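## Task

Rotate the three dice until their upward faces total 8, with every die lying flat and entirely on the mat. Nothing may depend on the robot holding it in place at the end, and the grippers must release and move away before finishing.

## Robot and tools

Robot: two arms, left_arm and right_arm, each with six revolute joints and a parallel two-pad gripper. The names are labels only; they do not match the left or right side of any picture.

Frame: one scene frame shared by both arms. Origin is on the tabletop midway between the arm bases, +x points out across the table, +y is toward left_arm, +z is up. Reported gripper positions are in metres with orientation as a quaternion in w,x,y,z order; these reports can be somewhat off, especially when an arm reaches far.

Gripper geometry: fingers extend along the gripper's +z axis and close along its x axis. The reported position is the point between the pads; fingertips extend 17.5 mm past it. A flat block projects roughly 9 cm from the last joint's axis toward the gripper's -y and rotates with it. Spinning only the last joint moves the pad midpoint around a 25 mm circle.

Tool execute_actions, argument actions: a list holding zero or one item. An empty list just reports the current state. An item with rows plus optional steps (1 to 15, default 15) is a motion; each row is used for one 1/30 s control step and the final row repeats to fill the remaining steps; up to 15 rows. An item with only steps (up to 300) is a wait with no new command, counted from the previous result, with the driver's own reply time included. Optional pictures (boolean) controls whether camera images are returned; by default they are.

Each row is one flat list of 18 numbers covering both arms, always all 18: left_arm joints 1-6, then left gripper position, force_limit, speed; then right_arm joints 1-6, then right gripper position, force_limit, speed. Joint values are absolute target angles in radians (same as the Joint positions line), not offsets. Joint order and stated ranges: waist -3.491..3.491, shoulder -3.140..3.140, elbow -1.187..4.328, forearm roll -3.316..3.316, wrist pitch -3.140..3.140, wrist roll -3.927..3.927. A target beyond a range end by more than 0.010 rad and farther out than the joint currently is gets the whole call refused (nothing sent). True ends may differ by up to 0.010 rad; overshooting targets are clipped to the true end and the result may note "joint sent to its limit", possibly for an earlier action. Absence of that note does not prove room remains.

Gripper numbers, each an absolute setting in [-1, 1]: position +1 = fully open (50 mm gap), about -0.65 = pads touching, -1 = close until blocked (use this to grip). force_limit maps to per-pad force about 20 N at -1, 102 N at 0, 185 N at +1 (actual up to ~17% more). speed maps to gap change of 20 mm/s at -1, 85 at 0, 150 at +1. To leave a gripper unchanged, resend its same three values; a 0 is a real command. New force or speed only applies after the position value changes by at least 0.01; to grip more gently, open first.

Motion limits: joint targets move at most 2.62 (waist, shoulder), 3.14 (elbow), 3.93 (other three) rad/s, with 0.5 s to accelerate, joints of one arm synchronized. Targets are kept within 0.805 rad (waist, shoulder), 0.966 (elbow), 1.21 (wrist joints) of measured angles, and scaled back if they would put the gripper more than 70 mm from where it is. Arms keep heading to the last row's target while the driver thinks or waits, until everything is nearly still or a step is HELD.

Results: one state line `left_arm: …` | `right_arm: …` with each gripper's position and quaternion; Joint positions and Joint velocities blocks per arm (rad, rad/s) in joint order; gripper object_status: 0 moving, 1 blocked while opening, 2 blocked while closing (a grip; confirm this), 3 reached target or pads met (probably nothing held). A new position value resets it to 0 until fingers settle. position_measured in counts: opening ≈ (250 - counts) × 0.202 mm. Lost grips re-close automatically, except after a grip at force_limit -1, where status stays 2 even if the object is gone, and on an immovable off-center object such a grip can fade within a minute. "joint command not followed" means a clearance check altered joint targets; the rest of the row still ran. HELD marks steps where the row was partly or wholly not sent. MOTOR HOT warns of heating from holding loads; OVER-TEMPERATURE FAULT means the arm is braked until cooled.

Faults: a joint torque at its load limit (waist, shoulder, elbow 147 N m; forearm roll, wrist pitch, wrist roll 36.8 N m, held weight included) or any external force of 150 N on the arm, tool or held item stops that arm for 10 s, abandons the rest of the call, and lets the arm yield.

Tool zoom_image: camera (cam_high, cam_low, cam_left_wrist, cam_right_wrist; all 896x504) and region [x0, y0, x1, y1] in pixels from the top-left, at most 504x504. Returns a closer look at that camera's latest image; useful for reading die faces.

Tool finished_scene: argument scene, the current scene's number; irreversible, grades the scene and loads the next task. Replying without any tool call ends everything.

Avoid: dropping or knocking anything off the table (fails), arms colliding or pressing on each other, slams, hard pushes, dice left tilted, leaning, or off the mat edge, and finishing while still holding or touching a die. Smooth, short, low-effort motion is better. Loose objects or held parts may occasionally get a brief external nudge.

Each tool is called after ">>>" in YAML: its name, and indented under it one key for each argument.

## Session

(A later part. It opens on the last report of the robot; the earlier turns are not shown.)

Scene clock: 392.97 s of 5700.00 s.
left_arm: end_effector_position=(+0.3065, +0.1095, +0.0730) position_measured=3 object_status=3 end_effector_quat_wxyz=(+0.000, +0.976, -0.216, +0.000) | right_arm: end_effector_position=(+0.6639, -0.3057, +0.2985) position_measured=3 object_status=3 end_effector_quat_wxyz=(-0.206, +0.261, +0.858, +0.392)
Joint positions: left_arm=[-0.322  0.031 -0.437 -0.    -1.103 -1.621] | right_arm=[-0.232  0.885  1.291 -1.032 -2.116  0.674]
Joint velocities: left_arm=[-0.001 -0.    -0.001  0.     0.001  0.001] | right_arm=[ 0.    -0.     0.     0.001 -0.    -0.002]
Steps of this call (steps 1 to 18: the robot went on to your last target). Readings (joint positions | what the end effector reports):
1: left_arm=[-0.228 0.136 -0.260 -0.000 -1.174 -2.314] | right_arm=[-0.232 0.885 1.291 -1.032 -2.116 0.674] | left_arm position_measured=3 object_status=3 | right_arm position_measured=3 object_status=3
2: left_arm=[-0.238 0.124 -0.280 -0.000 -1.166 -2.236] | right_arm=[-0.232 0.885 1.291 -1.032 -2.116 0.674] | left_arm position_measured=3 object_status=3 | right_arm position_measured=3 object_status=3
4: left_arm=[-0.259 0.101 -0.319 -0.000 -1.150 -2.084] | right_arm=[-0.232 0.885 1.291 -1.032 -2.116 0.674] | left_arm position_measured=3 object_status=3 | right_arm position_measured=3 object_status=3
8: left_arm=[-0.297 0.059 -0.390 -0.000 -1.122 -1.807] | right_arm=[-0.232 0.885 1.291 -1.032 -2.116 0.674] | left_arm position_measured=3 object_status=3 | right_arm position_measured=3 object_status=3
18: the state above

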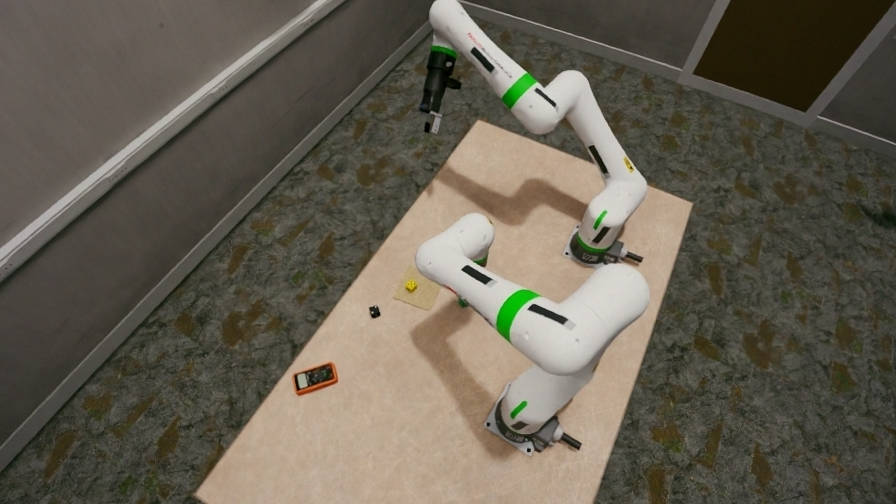

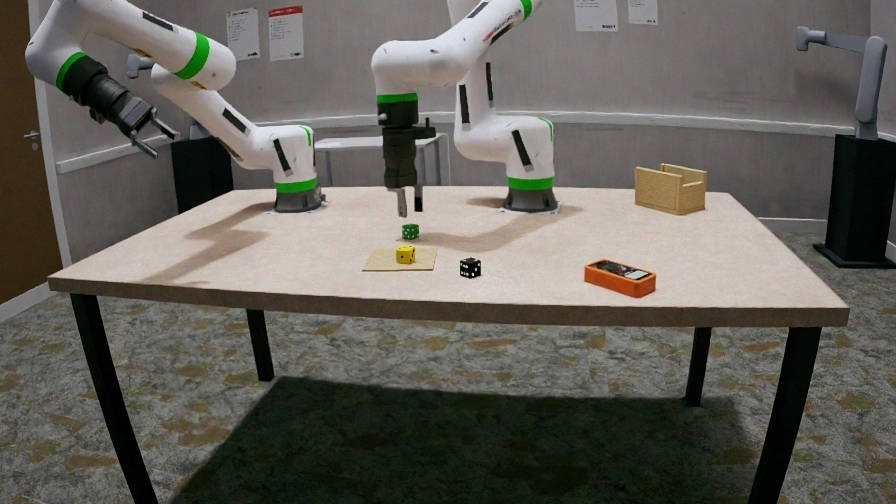

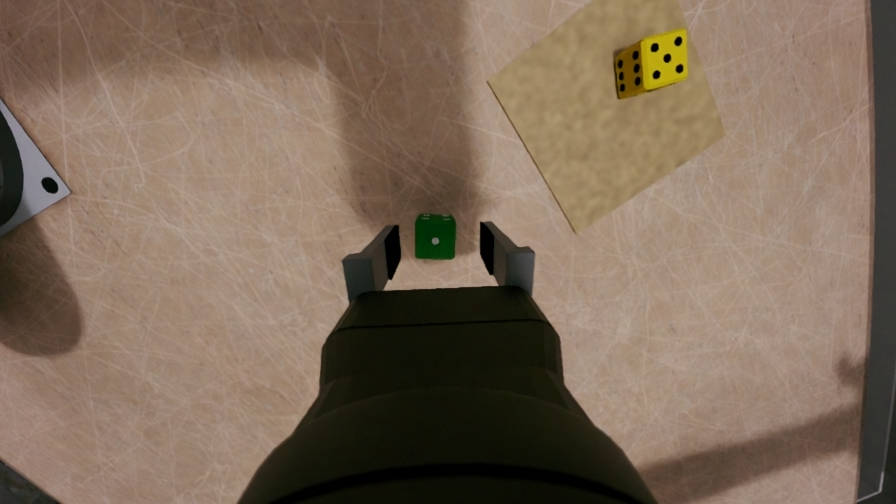

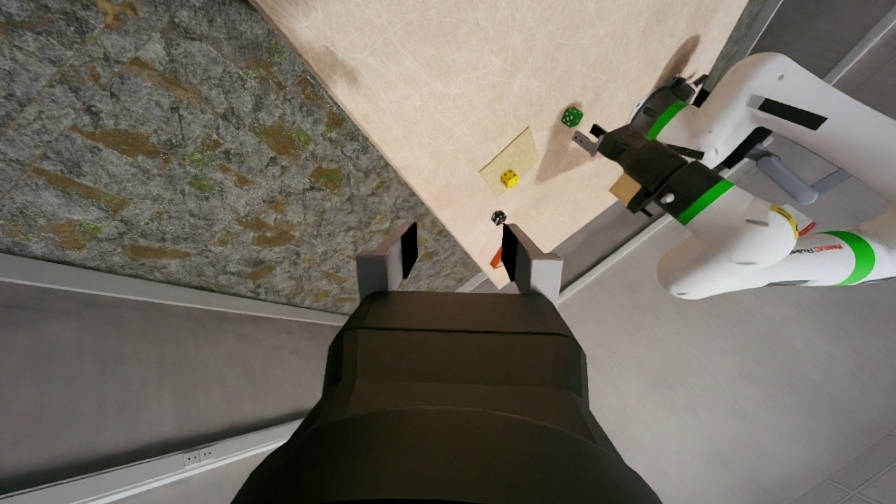

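>>> execute_actions:
  actions:
    - {"rows":[[-0.322,0.1047,-0.5009,0,-0.9652,-1.621,1,-0.3,0,-0.232,0.885,1.291,-1.032,-2.116,0.674,1,0,0],[-0.322,0.1047,-0.5009,0,-0.9652,-1.621,1,-0.3,0,-0.232,0.885,1.291,-1.032,-2.116,0.674,1,0,0],[-0.322,0.1047,-0.5009,0,-0.9652,-1.621,1,-0.3,0,-0.232,0.885,1.291,-1.032,-2.116,0.674,1,0,0],[-0.322,0.1047,-0.5009,0,-0.9652,-1.621,1,-0.3,0,-0.232,0.885,1.291,-1.032,-2.116,0.674,1,0,0],[-0.322,0.1047,-0.5009,0,-0.9652,-1.621,1,-0.3,0,-0.232,0.885,1.291,-1.032,-2.116,0.674,1,0,0],[-0.322,0.1047,-0.5009,0,-0.9652,-1.621,1,-0.3,0,-0.232,0.885,1.291,-1.032,-2.116,0.674,1,0,0],[-0.322,0.1047,-0.5009,0,-0.9652,-1.621,1,-0.3,0,-0.232,0.885,1.291,-1.032,-2.116,0.674,1,0,0],[-0.322,0.1047,-0.5009,0,-0.9652,-1.621,1,-0.3,0,-0.232,0.885,1.291,-1.032,-2.116,0.674,1,0,0],[-0.322,0.1047,-0.5009,0,-0.9652,-1.621,1,-0.3,0,-0.232,0.885,1.291,-1.032,-2.116,0.674,1,0,0],[-0.322,0.1047,-0.5009,0,-0.9652,-1.621,-1,-0.3,0,-0.232,0.885,1.291,-1.032,-2.116,0.674,1,0,0]]}
  pictures: false

>>> execute_actions:
  actions:
    - {"rows":[[-0.322,0.1047,-0.5009,0,-0.9652,-1.621,-1,-0.3,0,-0.232,0.885,1.291,-1.032,-2.116,0.674,1,0,0],[-0.322,0.1047,-0.5009,0,-0.9652,-1.621,-1,-0.3,0,-0.232,0.885,1.291,-1.032,-2.116,0.674,1,0,0],[-0.322,0.1047,-0.5009,0,-0.9652,-1.621,-1,-0.3,0,-0.232,0.885,1.291,-1.032,-2.116,0.674,1,0,0],[-0.322,0.1047,-0.5009,0,-0.9652,-1.621,-1,-0.3,0,-0.232,0.885,1.291,-1.032,-2.116,0.674,1,0,0],[-0.322,0.0306,-0.437,0,-1.103,-1.621,-1,-0.3,0,-0.232,0.885,1.291,-1.032,-2.116,0.674,1,0,0]]}
  pictures: false

>>> execute_actions:
  actions:
    - {"rows":[[-0.2436,0.309,-0.096,0,-1.166,-1.436,-1,-0.3,0,-0.232,0.885,1.291,-1.032,-2.116,0.674,1,0,0]]}
  pictures: false

>>> execute_actions:
  actions:
    - {"steps":6}

Scene clock: 422.43 s of 5700.00 s.
left_arm: end_effector_position=(+0.3064, +0.1095, +0.0200) position_measured=80 object_status=0 end_effector_quat_wxyz=(+0.000, +0.976, -0.216, +0.000) | right_arm: end_effector_position=(+0.6639, -0.3057, +0.2985) position_measured=3 object_status=3 end_effector_quat_wxyz=(-0.206, +0.261, +0.858, +0.392)
Joint positions: left_arm=[-0.322  0.105 -0.501  0.    -0.965 -1.621] | right_arm=[-0.232  0.885  1.291 -1.032 -2.116  0.674]
Joint velocities: left_arm=[-0.    -0.    -0.    -0.001  0.001  0.001] | right_arm=[ 0.     0.001 -0.001 -0.001  0.001 -0.001]
Steps of this call (steps 1 to 15: the robot went on to your last target; steps 16 to 90: nothing new was sent; then 25.97 s passed at rest; steps 91 to 105: all 15 steps of this action). Readings (joint positions | what the end effector reports):
91: left_arm=[-0.322 0.031 -0.437 0.000 -1.103 -1.621] | right_arm=[-0.232 0.885 1.291 -1.032 -2.116 0.674] | left_arm position_measured=3 object_status=3 | right_arm position_measured=3 object_status=3
92: left_arm=[-0.322 0.033 -0.439 0.000 -1.098 -1.621] | right_arm=[-0.232 0.885 1.291 -1.032 -2.116 0.674] | left_arm position_measured=3 object_status=3 | right_arm position_measured=3 object_status=3
94: left_arm=[-0.322 0.052 -0.456 0.000 -1.062 -1.621] | right_arm=[-0.232 0.885 1.291 -1.032 -2.116 0.674] | left_arm position_measured=3 object_status=3 | right_arm position_measured=3 object_status=3
98: left_arm=[-0.322 0.102 -0.499 0.000 -0.970 -1.621] | right_arm=[-0.232 0.885 1.291 -1.032 -2.116 0.674] | left_arm position_measured=3 object_status=3 | right_arm position_measured=3 object_status=3
105: the state above

Scene clock: 422.93 s of 5700.00 s.
left_arm: end_effector_position=(+0.3065, +0.1096, +0.0729) position_measured=107 object_status=2 end_effector_quat_wxyz=(-0.000, +0.976, -0.216, +0.000) | right_arm: end_effector_position=(+0.6639, -0.3057, +0.2985) position_measured=3 object_status=3 end_effector_quat_wxyz=(-0.206, +0.261, +0.858, +0.392)
Joint positions: left_arm=[-0.322  0.031 -0.437 -0.    -1.103 -1.621] | right_arm=[-0.232  0.885  1.291 -1.032 -2.116  0.674]
Joint velocities: left_arm=[ 0.     0.    -0.     0.001 -0.002  0.001] | right_arm=[-0.001 -0.002  0.    -0.     0.001 -0.001]
Steps of this call (steps 1 to 15: all 15 steps of this action). Readings (joint positions | what the end effector reports):
1: left_arm=[-0.322 0.105 -0.501 0.000 -0.965 -1.621] | right_arm=[-0.232 0.885 1.291 -1.032 -2.116 0.674] | left_arm position_measured=94 object_status=0 | right_arm position_measured=3 object_status=3
2: left_arm=[-0.322 0.105 -0.501 0.000 -0.965 -1.621] | right_arm=[-0.232 0.885 1.291 -1.032 -2.116 0.674] | left_arm position_measured=107 object_status=0 | right_arm position_measured=3 object_status=3
4: left_arm=[-0.322 0.105 -0.501 0.000 -0.965 -1.621] | right_arm=[-0.232 0.885 1.291 -1.032 -2.116 0.674] | left_arm position_measured=107 object_status=0 | right_arm position_measured=3 object_status=3
8: left_arm=[-0.322 0.083 -0.483 -0.000 -1.006 -1.621] | right_arm=[-0.232 0.885 1.291 -1.032 -2.116 0.674] | left_arm position_measured=107 object_status=2 | right_arm position_measured=3 object_status=3
15: the state above

Scene clock: 423.43 s of 5700.00 s.
left_arm: end_effector_position=(+0.4369, +0.0999, +0.0782) position_measured=107 object_status=2 end_effector_quat_wxyz=(+0.000, +0.996, -0.087, -0.000) | right_arm: end_effector_position=(+0.6639, -0.3057, +0.2985) position_measured=3 object_status=3 end_effector_quat_wxyz=(-0.206, +0.261, +0.858, +0.392)
Joint positions: left_arm=[-0.244  0.307 -0.099  0.    -1.165 -1.438] | right_arm=[-0.232  0.885  1.291 -1.032 -2.116  0.674]
Joint velocities: left_arm=[ 0.035  0.124  0.15  -0.001 -0.029  0.082] | right_arm=[-0.001 -0.    -0.001  0.001  0.002 -0.001]
Steps of this call (steps 1 to 15: all 15 steps of this action). Readings (joint positions | what the end effector reports):
1: left_arm=[-0.322 0.031 -0.437 -0.000 -1.103 -1.621] | right_arm=[-0.232 0.885 1.291 -1.032 -2.116 0.674] | left_arm position_measured=107 object_status=2 | right_arm position_measured=3 object_status=3
2: left_arm=[-0.321 0.034 -0.433 -0.000 -1.104 -1.619] | right_arm=[-0.232 0.885 1.291 -1.032 -2.116 0.674] | left_arm position_measured=107 object_status=2 | right_arm position_measured=3 object_status=3
4: left_arm=[-0.315 0.057 -0.404 -0.000 -1.109 -1.603] | right_arm=[-0.232 0.885 1.291 -1.032 -2.116 0.674] | left_arm position_measured=107 object_status=2 | right_arm position_measured=3 object_status=3
8: left_arm=[-0.285 0.163 -0.275 0.000 -1.133 -1.533] | right_arm=[-0.232 0.885 1.291 -1.032 -2.116 0.674] | left_arm position_measured=107 object_status=2 | right_arm position_measured=3 object_status=3
15: the state above

Scene clock: 423.63 s of 5700.00 s.
left_arm: end_effector_position=(+0.4378, +0.0999, +0.0782) position_measured=107 object_status=2 end_effector_quat_wxyz=(-0.000, +0.996, -0.086, -0.000) | right_arm: end_effector_position=(+0.6639, -0.3057, +0.2985) position_measured=3 object_status=3 end_effector_quat_wxyz=(-0.206, +0.261, +0.858, +0.392)
Joint positions: left_arm=[-0.244  0.309 -0.096  0.    -1.166 -1.436] | right_arm=[-0.232  0.885  1.291 -1.032 -2.116  0.674]
Joint velocities: left_arm=[ 0.     0.001  0.001 -0.    -0.001 -0.   ] | right_arm=[-0.    -0.     0.    -0.    -0.     0.002]
Steps of this call (steps 1 to 6: the robot went on to your last target). Readings (joint positions | what the end effector reports):
1: left_arm=[-0.244 0.309 -0.096 0.000 -1.166 -1.436] | right_arm=[-0.232 0.885 1.291 -1.032 -2.116 0.674] | left_arm position_measured=107 object_status=2 | right_arm position_measured=3 object_status=3
2: left_arm=[-0.244 0.309 -0.096 0.000 -1.166 -1.436] | right_arm=[-0.232 0.885 1.291 -1.032 -2.116 0.674] | left_arm position_measured=107 object_status=2 | right_arm position_measured=3 object_status=3
4: left_arm=[-0.244 0.309 -0.096 0.000 -1.166 -1.436] | right_arm=[-0.232 0.885 1.291 -1.032 -2.116 0.674] | left_arm position_measured=107 object_status=2 | right_arm position_measured=3 object_status=3
6: the state above

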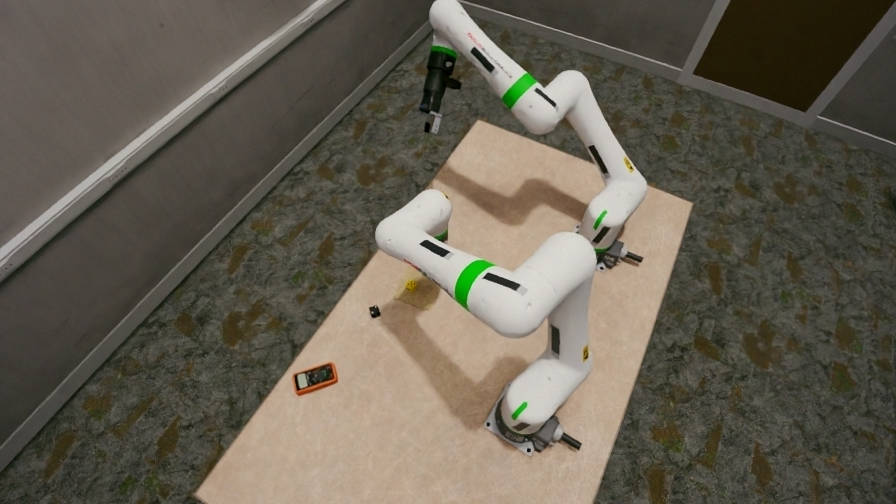

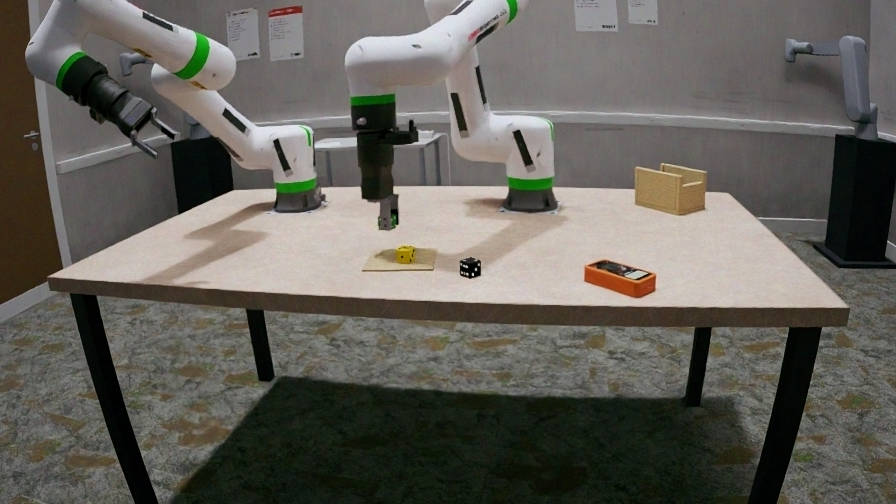

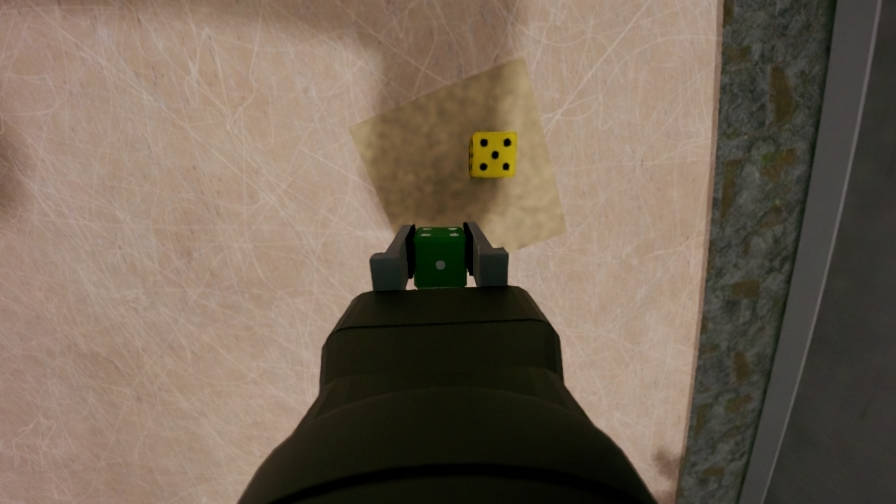

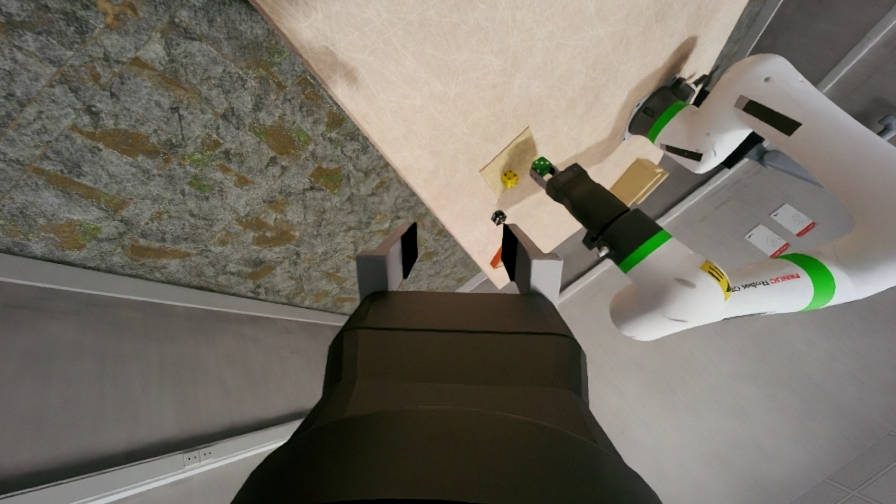

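>>> execute_actions:
  actions:
    - {"rows":[[-0.2436,0.370,-0.157,0,-1.044,-1.436,-1,-0.3,0,-0.232,0.885,1.291,-1.032,-2.116,0.674,1,0,0],[-0.2436,0.370,-0.157,0,-1.044,-1.436,-1,-0.3,0,-0.232,0.885,1.291,-1.032,-2.116,0.674,1,0,0],[-0.2436,0.370,-0.157,0,-1.044,-1.436,-1,-0.3,0,-0.232,0.885,1.291,-1.032,-2.116,0.674,1,0,0],[-0.2436,0.370,-0.157,0,-1.044,-1.436,-1,-0.3,0,-0.232,0.885,1.291,-1.032,-2.116,0.674,1,0,0],[-0.2436,0.370,-0.157,0,-1.044,-1.436,-1,-0.3,0,-0.232,0.885,1.291,-1.032,-2.116,0.674,1,0,0],[-0.2436,0.370,-0.157,0,-1.044,-1.436,-1,-0.3,0,-0.232,0.885,1.291,-1.032,-2.116,0.674,1,0,0],[-0.2436,0.370,-0.157,0,-1.044,-1.436,-1,-0.3,0,-0.232,0.885,1.291,-1.032,-2.116,0.674,1,0,0],[-0.2436,0.370,-0.157,0,-1.044,-1.436,-1,-0.3,0,-0.232,0.885,1.291,-1.032,-2.116,0.674,1,0,0],[-0.2436,0.370,-0.157,0,-1.044,-1.436,-1,-0.3,0,-0.232,0.885,1.291,-1.032,-2.116,0.674,1,0,0],[-0.2436,0.370,-0.157,0,-1.044,-1.436,1,-0.3,0,-0.232,0.885,1.291,-1.032,-2.116,0.674,1,0,0]]}
  pictures: false

>>> execute_actions:
  actions:
    - {"rows":[[-0.2436,0.370,-0.157,0,-1.044,-1.436,1,-0.3,0,-0.232,0.885,1.291,-1.032,-2.116,0.674,1,0,0],[-0.2436,0.370,-0.157,0,-1.044,-1.436,1,-0.3,0,-0.232,0.885,1.291,-1.032,-2.116,0.674,1,0,0],[-0.2436,0.370,-0.157,0,-1.044,-1.436,1,-0.3,0,-0.232,0.885,1.291,-1.032,-2.116,0.674,1,0,0],[-0.2436,0.28,-0.065,0,-1.226,-1.436,1,-0.3,0,-0.232,0.885,1.291,-1.032,-2.116,0.674,1,0,0]]}
  pictures: false

>>> execute_actions:
  actions:
    - {"rows":[[0.05,0.33,0.0,0,-1.241,-1.56,1,-0.3,0,-0.232,0.885,1.291,-1.032,-2.116,0.674,1,0,0]]}
  pictures: false

>>> execute_actions:
  actions:
    - {"steps":6}

Scene clock: 446.07 s of 5700.00 s.
left_arm: end_effector_position=(+0.4381, +0.0999, +0.0230) position_measured=30 object_status=0 end_effector_quat_wxyz=(-0.000, +0.996, -0.086, +0.000) | right_arm: end_effector_position=(+0.6639, -0.3057, +0.2985) position_measured=3 object_status=3 end_effector_quat_wxyz=(-0.206, +0.261, +0.858, +0.392)
Joint positions: left_arm=[-0.244  0.37  -0.157 -0.    -1.044 -1.436] | right_arm=[-0.232  0.885  1.291 -1.032 -2.116  0.674]
Joint velocities: left_arm=[-0.    -0.    -0.     0.001 -0.    -0.   ] | right_arm=[0.001 0.001 0.001 0.001 0.001 0.002]
Steps of this call (steps 1 to 15: the robot went on to your last target; steps 16 to 90: nothing new was sent; then 18.93 s passed at rest; steps 91 to 105: all 15 steps of this action). Readings (joint positions | what the end effector reports):
91: left_arm=[-0.244 0.309 -0.096 -0.000 -1.166 -1.436] | right_arm=[-0.232 0.885 1.291 -1.032 -2.116 0.674] | left_arm position_measured=107 object_status=2 | right_arm position_measured=3 object_status=3
92: left_arm=[-0.244 0.311 -0.098 -0.000 -1.160 -1.436] | right_arm=[-0.232 0.885 1.291 -1.032 -2.116 0.674] | left_arm position_measured=107 object_status=2 | right_arm position_measured=3 object_status=3
94: left_arm=[-0.244 0.329 -0.116 -0.000 -1.125 -1.436] | right_arm=[-0.232 0.885 1.291 -1.032 -2.116 0.674] | left_arm position_measured=107 object_status=2 | right_arm position_measured=3 object_status=3
98: left_arm=[-0.244 0.369 -0.156 -0.000 -1.046 -1.436] | right_arm=[-0.232 0.885 1.291 -1.032 -2.116 0.674] | left_arm position_measured=107 object_status=2 | right_arm position_measured=3 object_status=3
105: the state above

Scene clock: 446.57 s of 5700.00 s.
left_arm: end_effector_position=(+0.4361, +0.1004, +0.1056) position_measured=3 object_status=3 end_effector_quat_wxyz=(+0.000, +0.996, -0.086, -0.000) | right_arm: end_effector_position=(+0.6639, -0.3057, +0.2985) position_measured=3 object_status=3 end_effector_quat_wxyz=(-0.206, +0.261, +0.858, +0.392)
Joint positions: left_arm=[-0.244  0.28  -0.065  0.    -1.226 -1.436] | right_arm=[-0.232  0.885  1.291 -1.032 -2.116  0.674]
Joint velocities: left_arm=[ 0.     0.     0.     0.001 -0.003  0.001] | right_arm=[-0.    -0.     0.001  0.    -0.001 -0.   ]
Steps of this call (steps 1 to 15: all 15 steps of this action). Readings (joint positions | what the end effector reports):
1: left_arm=[-0.244 0.370 -0.157 -0.000 -1.044 -1.436] | right_arm=[-0.232 0.885 1.291 -1.032 -2.116 0.674] | left_arm position_measured=16 object_status=0 | right_arm position_measured=3 object_status=3
2: left_arm=[-0.244 0.370 -0.157 -0.000 -1.044 -1.436] | right_arm=[-0.232 0.885 1.291 -1.032 -2.116 0.674] | left_arm position_measured=6 object_status=0 | right_arm position_measured=3 object_status=3
4: left_arm=[-0.244 0.370 -0.157 -0.000 -1.044 -1.436] | right_arm=[-0.232 0.885 1.291 -1.032 -2.116 0.674] | left_arm position_measured=3 object_status=0 | right_arm position_measured=3 object_status=3
8: left_arm=[-0.244 0.335 -0.121 -0.000 -1.116 -1.436] | right_arm=[-0.232 0.885 1.291 -1.032 -2.116 0.674] | left_arm position_measured=3 object_status=0 | right_arm position_measured=3 object_status=3
15: the state above

Scene clock: 447.07 s of 5700.00 s.
left_arm: end_effector_position=(+0.5133, +0.2384, +0.1055) position_measured=3 object_status=3 end_effector_quat_wxyz=(-0.000, +1.000, -0.005, -0.000) | right_arm: end_effector_position=(+0.6639, -0.3057, +0.2985) position_measured=3 object_status=3 end_effector_quat_wxyz=(-0.206, +0.261, +0.858, +0.392)
Joint positions: left_arm=[ 0.04   0.328 -0.002 -0.    -1.24  -1.555] | right_arm=[-0.232  0.885  1.291 -1.032 -2.116  0.674]
Joint velocities: left_arm=[ 0.309  0.05   0.069 -0.001 -0.017 -0.129] | right_arm=[-0.001  0.001 -0.    -0.     0.001  0.001]
Steps of this call (steps 1 to 15: all 15 steps of this action). Readings (joint positions | what the end effector reports):
1: left_arm=[-0.243 0.280 -0.065 0.000 -1.226 -1.436] | right_arm=[-0.232 0.885 1.291 -1.032 -2.116 0.674] | left_arm position_measured=3 object_status=3 | right_arm position_measured=3 object_status=3
2: left_arm=[-0.240 0.281 -0.064 0.000 -1.226 -1.437] | right_arm=[-0.232 0.885 1.291 -1.032 -2.116 0.674] | left_arm position_measured=3 object_status=3 | right_arm position_measured=3 object_status=3
4: left_arm=[-0.217 0.286 -0.059 0.000 -1.227 -1.448] | right_arm=[-0.232 0.885 1.291 -1.032 -2.116 0.674] | left_arm position_measured=3 object_status=3 | right_arm position_measured=3 object_status=3
8: left_arm=[-0.116 0.303 -0.037 -0.000 -1.232 -1.490] | right_arm=[-0.232 0.885 1.291 -1.032 -2.116 0.674] | left_arm position_measured=3 object_status=3 | right_arm position_measured=3 object_status=3
15: the state above

Scene clock: 447.27 s of 5700.00 s.
left_arm: end_effector_position=(+0.5153, +0.2439, +0.1055) position_measured=3 object_status=3 end_effector_quat_wxyz=(-0.000, +1.000, -0.002, -0.000) | right_arm: end_effector_position=(+0.6639, -0.3057, +0.2985) position_measured=3 object_status=3 end_effector_quat_wxyz=(-0.206, +0.261, +0.858, +0.392)
Joint positions: left_arm=[ 0.05   0.33  -0.    -0.    -1.241 -1.56 ] | right_arm=[-0.232  0.885  1.291 -1.032 -2.116  0.674]
Joint velocities: left_arm=[ 0.003  0.     0.001  0.002 -0.     0.   ] | right_arm=[-0.001 -0.001  0.001  0.001 -0.    -0.001]
Steps of this call (steps 1 to 6: the robot went on to your last target). Readings (joint positions | what the end effector reports):
1: left_arm=[0.047 0.330 -0.001 -0.000 -1.241 -1.559] | right_arm=[-0.232 0.885 1.291 -1.032 -2.116 0.674] | left_arm position_measured=3 object_status=3 | right_arm position_measured=3 object_status=3
2: left_arm=[0.050 0.330 -0.000 -0.000 -1.241 -1.560] | right_arm=[-0.232 0.885 1.291 -1.032 -2.116 0.674] | left_arm position_measured=3 object_status=3 | right_arm position_measured=3 object_status=3
4: left_arm=[0.050 0.330 -0.000 -0.000 -1.241 -1.560] | right_arm=[-0.232 0.885 1.291 -1.032 -2.116 0.674] | left_arm position_measured=3 object_status=3 | right_arm position_measured=3 object_status=3
6: the state above

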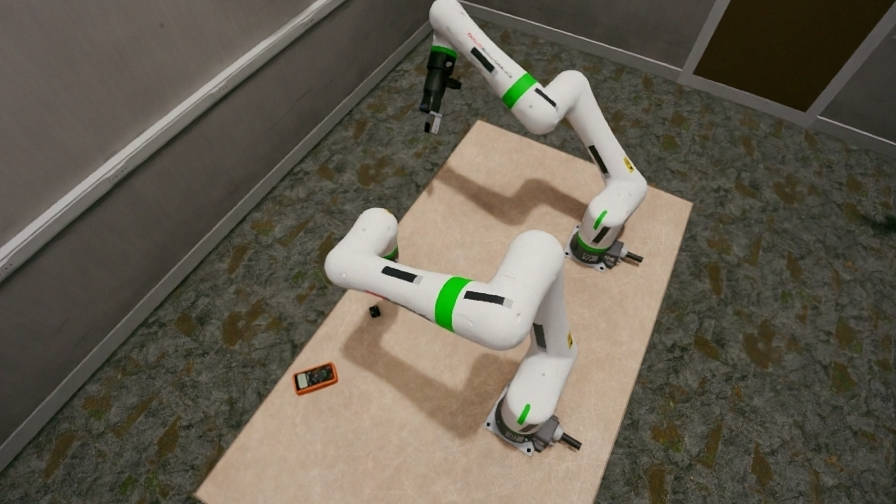

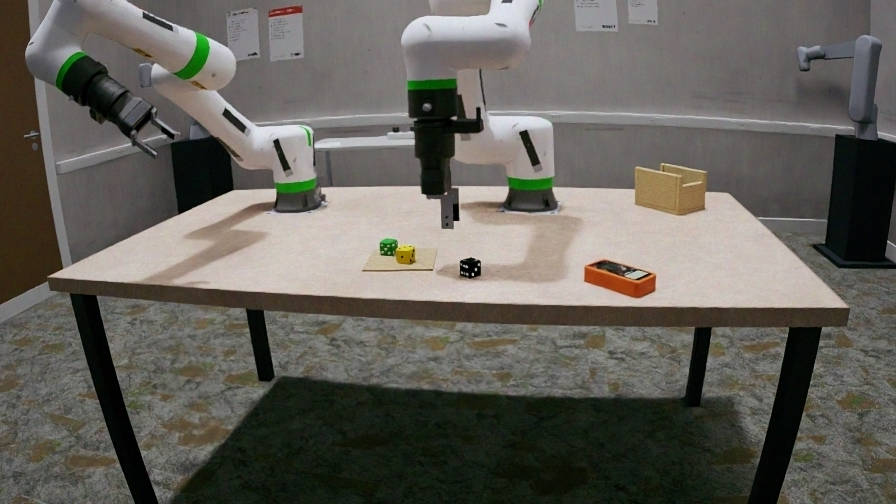

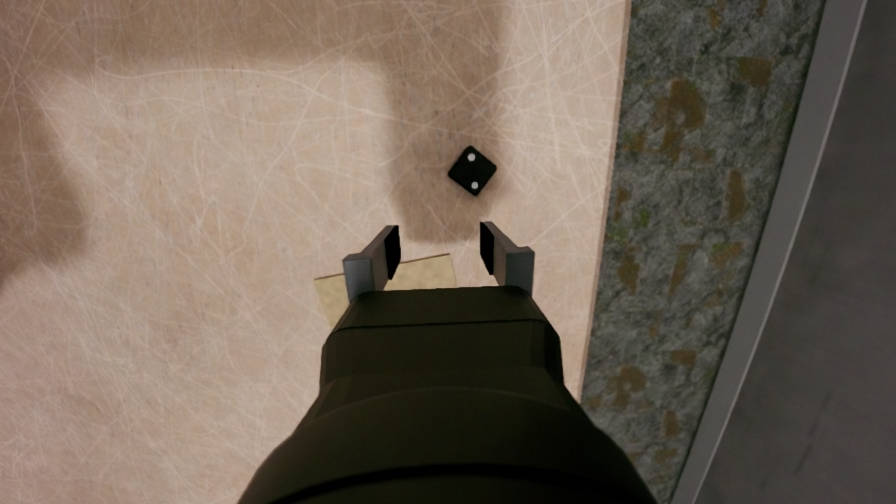

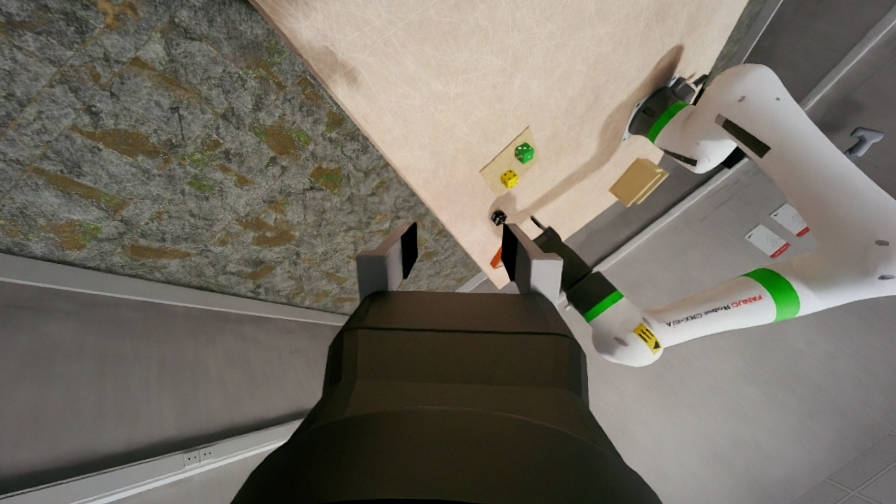

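>>> execute_actions:
  actions:
    - {"rows":[[0.145,0.33,-0.02,0,-1.22,-2.314,1,-0.3,0,-0.232,0.885,1.291,-1.032,-2.116,0.674,1,0,0],[0.145,0.33,-0.02,0,-1.22,-2.314,1,-0.3,0,-0.232,0.885,1.291,-1.032,-2.116,0.674,1,0,0],[0.145,0.33,-0.02,0,-1.22,-2.314,1,-0.3,0,-0.232,0.885,1.291,-1.032,-2.116,0.674,1,0,0],[0.145,0.33,-0.02,0,-1.22,-2.314,1,-0.3,0,-0.232,0.885,1.291,-1.032,-2.116,0.674,1,0,0],[0.145,0.33,-0.02,0,-1.22,-2.314,1,-0.3,0,-0.232,0.885,1.291,-1.032,-2.116,0.674,1,0,0],[0.145,0.33,-0.02,0,-1.22,-2.314,1,-0.3,0,-0.232,0.885,1.291,-1.032,-2.116,0.674,1,0,0],[0.145,0.33,-0.02,0,-1.22,-2.314,1,-0.3,0,-0.232,0.885,1.291,-1.032,-2.116,0.674,1,0,0],[0.145,0.33,-0.02,0,-1.22,-2.314,1,-0.3,0,-0.232,0.885,1.291,-1.032,-2.116,0.674,1,0,0],[0.145,0.36,-0.066,0,-1.145,-2.314,1,-0.3,0,-0.232,0.885,1.291,-1.032,-2.116,0.674,1,0,0]]}
  pictures: false

>>> execute_actions:
  actions:
    - {"steps":10}

Scene clock: 464.77 s of 5700.00 s.
left_arm: end_effector_position=(+0.5358, +0.2850, +0.0831) position_measured=3 object_status=3 end_effector_quat_wxyz=(-0.000, +0.958, -0.287, +0.000) | right_arm: end_effector_position=(+0.6639, -0.3057, +0.2985) position_measured=3 object_status=3 end_effector_quat_wxyz=(-0.206, +0.261, +0.858, +0.392)
Joint positions: left_arm=[ 0.133  0.342 -0.04  -0.    -1.188 -2.222] | right_arm=[-0.232  0.885  1.291 -1.032 -2.116  0.674]
Joint velocities: left_arm=[ 0.148  0.164 -0.312 -0.001  0.481 -1.17 ] | right_arm=[ 0.    -0.    -0.    -0.     0.001 -0.001]
Steps of this call (steps 1 to 30: the robot went on to your last target; steps 31 to 90: nothing new was sent; then 14.00 s passed at rest; steps 91 to 105: all 15 steps of this action). Readings (joint positions | what the end effector reports):
91: left_arm=[0.050 0.330 0.000 -0.000 -1.241 -1.560] | right_arm=[-0.232 0.885 1.291 -1.032 -2.116 0.674] | left_arm position_measured=3 object_status=3 | right_arm position_measured=3 object_status=3
92: left_arm=[0.051 0.330 0.000 -0.000 -1.241 -1.566] | right_arm=[-0.232 0.885 1.291 -1.032 -2.116 0.674] | left_arm position_measured=3 object_status=3 | right_arm position_measured=3 object_status=3
94: left_arm=[0.055 0.330 -0.000 -0.000 -1.240 -1.601] | right_arm=[-0.232 0.885 1.291 -1.032 -2.116 0.674] | left_arm position_measured=3 object_status=3 | right_arm position_measured=3 object_status=3
98: left_arm=[0.077 0.330 -0.005 -0.000 -1.235 -1.777] | right_arm=[-0.232 0.885 1.291 -1.032 -2.116 0.674] | left_arm position_measured=3 object_status=3 | right_arm position_measured=3 object_status=3
105: the state above

Scene clock: 465.10 s of 5700.00 s.
left_arm: end_effector_position=(+0.5376, +0.2900, +0.0630) position_measured=3 object_status=3 end_effector_quat_wxyz=(+0.000, +0.946, -0.325, -0.000) | right_arm: end_effector_position=(+0.6639, -0.3057, +0.2985) position_measured=3 object_status=3 end_effector_quat_wxyz=(-0.206, +0.261, +0.858, +0.392)
Joint positions: left_arm=[ 0.145  0.36  -0.066 -0.    -1.145 -2.314] | right_arm=[-0.232  0.885  1.291 -1.032 -2.116  0.674]
Joint velocities: left_arm=[ 0.001 -0.     0.     0.001  0.001 -0.   ] | right_arm=[ 0.    -0.     0.001 -0.    -0.001 -0.   ]
Steps of this call (steps 1 to 10: the robot went on to your last target). Readings (joint positions | what the end effector reports):
1: left_arm=[0.138 0.348 -0.050 -0.000 -1.172 -2.257] | right_arm=[-0.232 0.885 1.291 -1.032 -2.116 0.674] | left_arm position_measured=3 object_status=3 | right_arm position_measured=3 object_status=3
2: left_arm=[0.141 0.354 -0.058 -0.000 -1.159 -2.284] | right_arm=[-0.232 0.885 1.291 -1.032 -2.116 0.674] | left_arm position_measured=3 object_status=3 | right_arm position_measured=3 object_status=3
4: left_arm=[0.145 0.360 -0.065 -0.000 -1.146 -2.311] | right_arm=[-0.232 0.885 1.291 -1.032 -2.116 0.674] | left_arm position_measured=3 object_status=3 | right_arm position_measured=3 object_status=3
8: left_arm=[0.145 0.360 -0.066 -0.000 -1.145 -2.314] | right_arm=[-0.232 0.885 1.291 -1.032 -2.116 0.674] | left_arm position_measured=3 object_status=3 | right_arm position_measured=3 object_status=3
10: the state above

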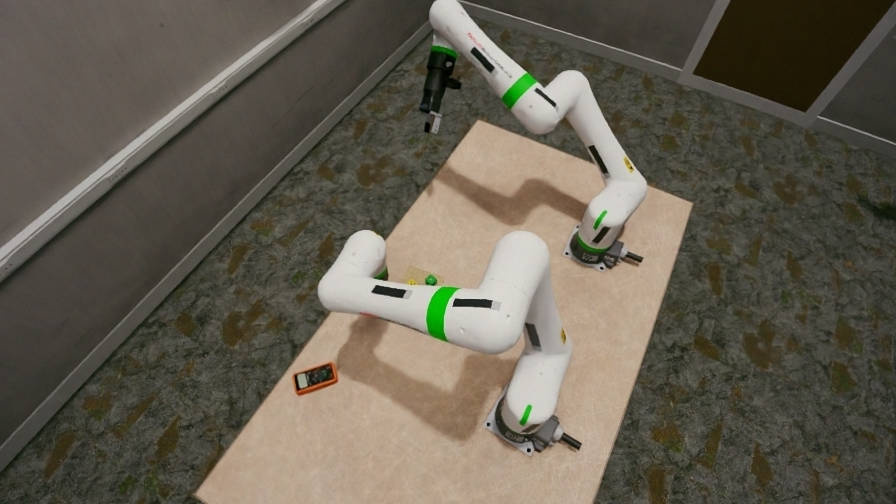

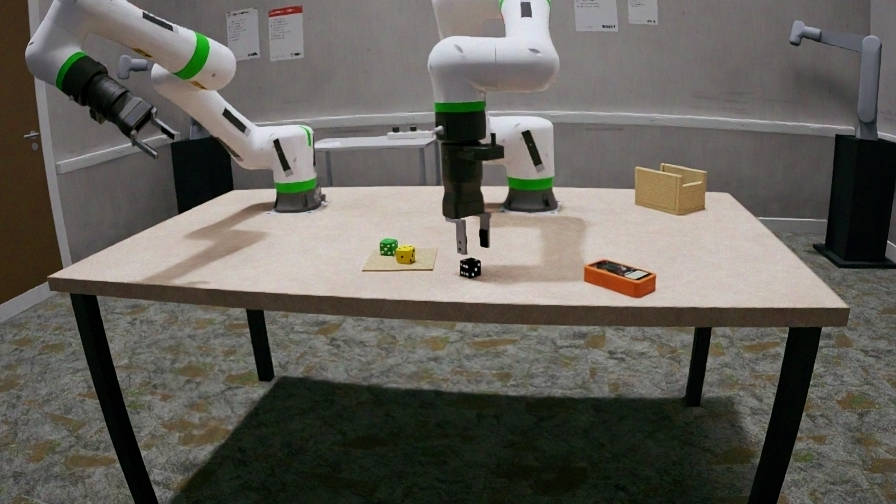

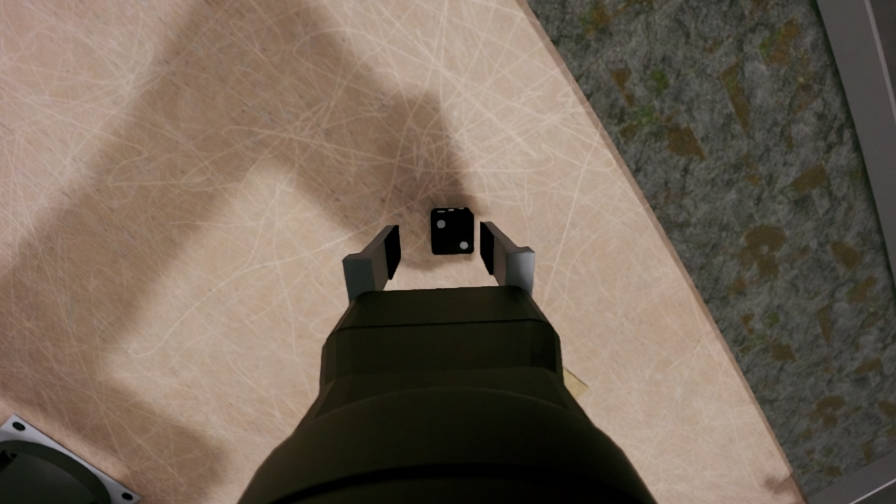

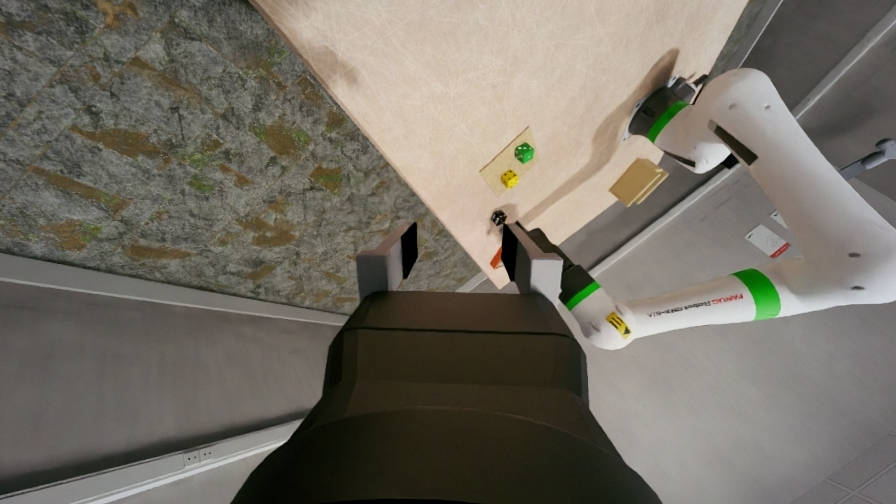

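>>> execute_actions:
  actions:
    - {"rows":[[0.1435,0.38,-0.0386,0,-1.152,-2.314,1,-0.3,0,-0.232,0.885,1.291,-1.032,-2.116,0.674,1,0,0],[0.1435,0.38,-0.0386,0,-1.152,-2.314,1,-0.3,0,-0.232,0.885,1.291,-1.032,-2.116,0.674,1,0,0],[0.1435,0.38,-0.0386,0,-1.152,-2.314,1,-0.3,0,-0.232,0.885,1.291,-1.032,-2.116,0.674,1,0,0],[0.1435,0.38,-0.0386,0,-1.152,-2.314,1,-0.3,0,-0.232,0.885,1.291,-1.032,-2.116,0.674,1,0,0],[0.1435,0.38,-0.0386,0,-1.152,-2.314,1,-0.3,0,-0.232,0.885,1.291,-1.032,-2.116,0.674,1,0,0],[0.1435,0.38,-0.0386,0,-1.152,-2.314,1,-0.3,0,-0.232,0.885,1.291,-1.032,-2.116,0.674,1,0,0],[0.1435,0.4271,-0.0835,0,-1.0602,-2.314,1,-0.3,0,-0.232,0.885,1.291,-1.032,-2.116,0.674,1,0,0]]}

Scene clock: 491.30 s of 5700.00 s.
left_arm: end_effector_position=(+0.5465, +0.2899, +0.0200) position_measured=3 object_status=3 end_effector_quat_wxyz=(+0.000, +0.945, -0.326, -0.000) | right_arm: end_effector_position=(+0.6639, -0.3057, +0.2985) position_measured=3 object_status=3 end_effector_quat_wxyz=(-0.206, +0.261, +0.858, +0.392)
Joint positions: left_arm=[ 0.144  0.427 -0.083  0.    -1.06  -2.314] | right_arm=[-0.232  0.885  1.291 -1.032 -2.116  0.674]
Joint velocities: left_arm=[-0.     0.     0.     0.001  0.003 -0.001] | right_arm=[ 0.    -0.     0.    -0.002 -0.     0.001]
Steps of this call (steps 1 to 30: the robot went on to your last target; steps 31 to 90: nothing new was sent; then 22.70 s passed at rest; steps 91 to 105: all 15 steps of this action). Readings (joint positions | what the end effector reports):
91: left_arm=[0.145 0.360 -0.066 -0.000 -1.145 -2.314] | right_arm=[-0.232 0.885 1.291 -1.032 -2.116 0.674] | left_arm position_measured=3 object_status=3 | right_arm position_measured=3 object_status=3
92: left_arm=[0.145 0.363 -0.062 -0.000 -1.146 -2.314] | right_arm=[-0.232 0.885 1.291 -1.032 -2.116 0.674] | left_arm position_measured=3 object_status=3 | right_arm position_measured=3 object_status=3
94: left_arm=[0.144 0.376 -0.044 -0.000 -1.150 -2.314] | right_arm=[-0.232 0.885 1.291 -1.032 -2.116 0.674] | left_arm position_measured=3 object_status=3 | right_arm position_measured=3 object_status=3
98: left_arm=[0.144 0.382 -0.041 0.000 -1.147 -2.314] | right_arm=[-0.232 0.885 1.291 -1.032 -2.116 0.674] | left_arm position_measured=3 object_status=3 | right_arm position_measured=3 object_status=3
105: the state above

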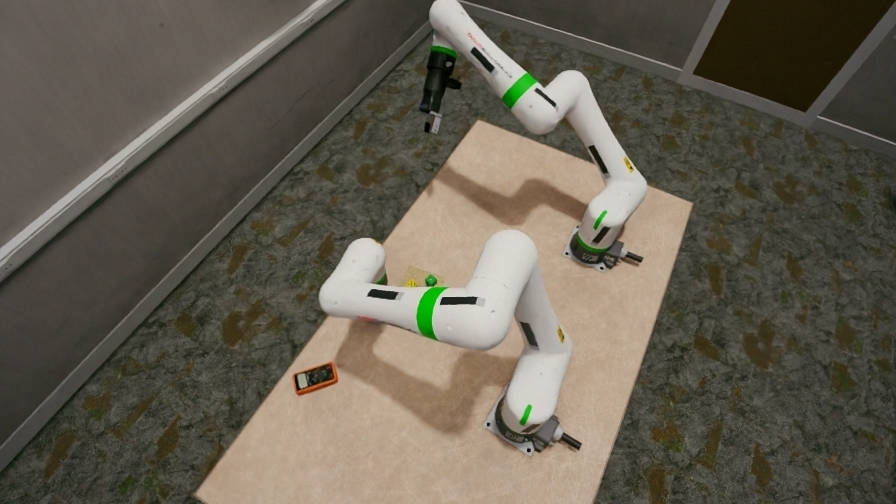

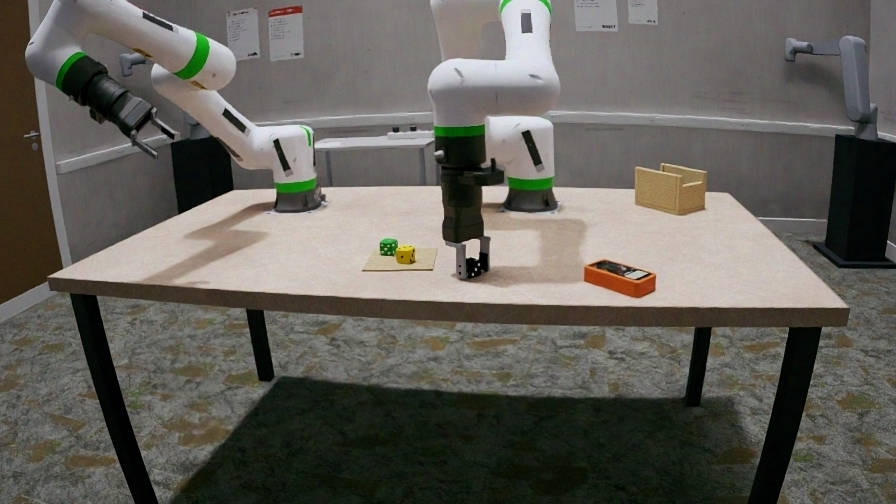

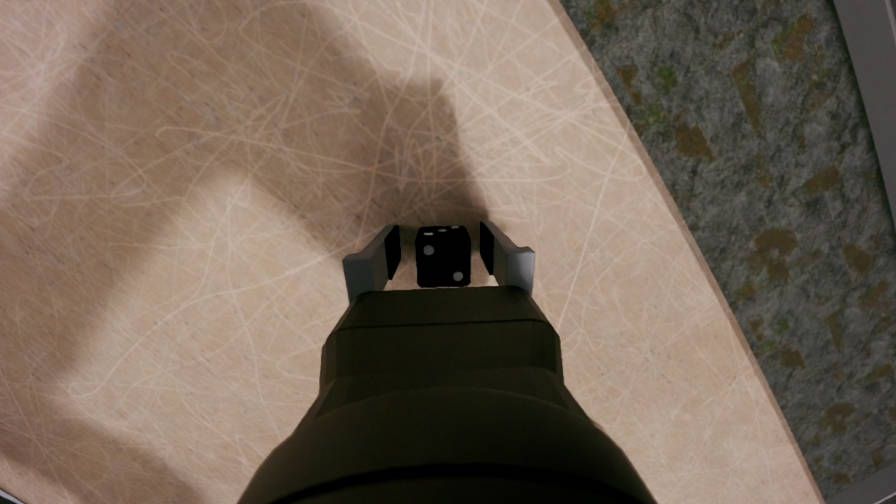

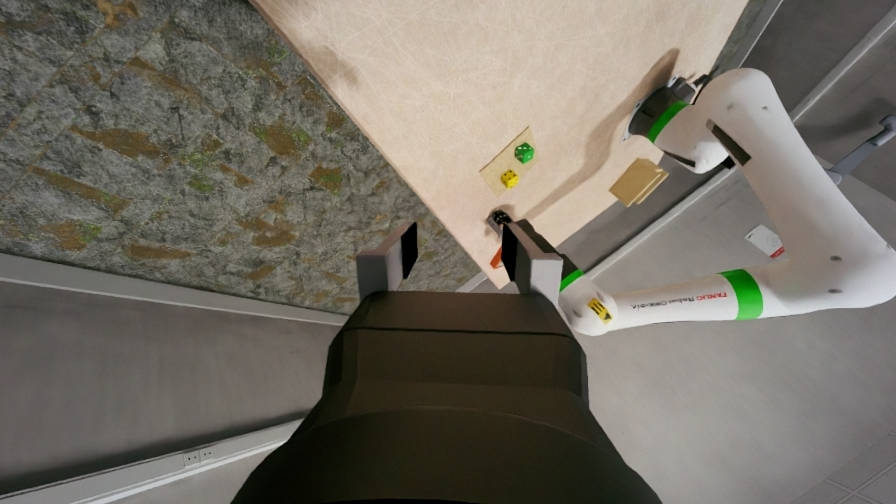

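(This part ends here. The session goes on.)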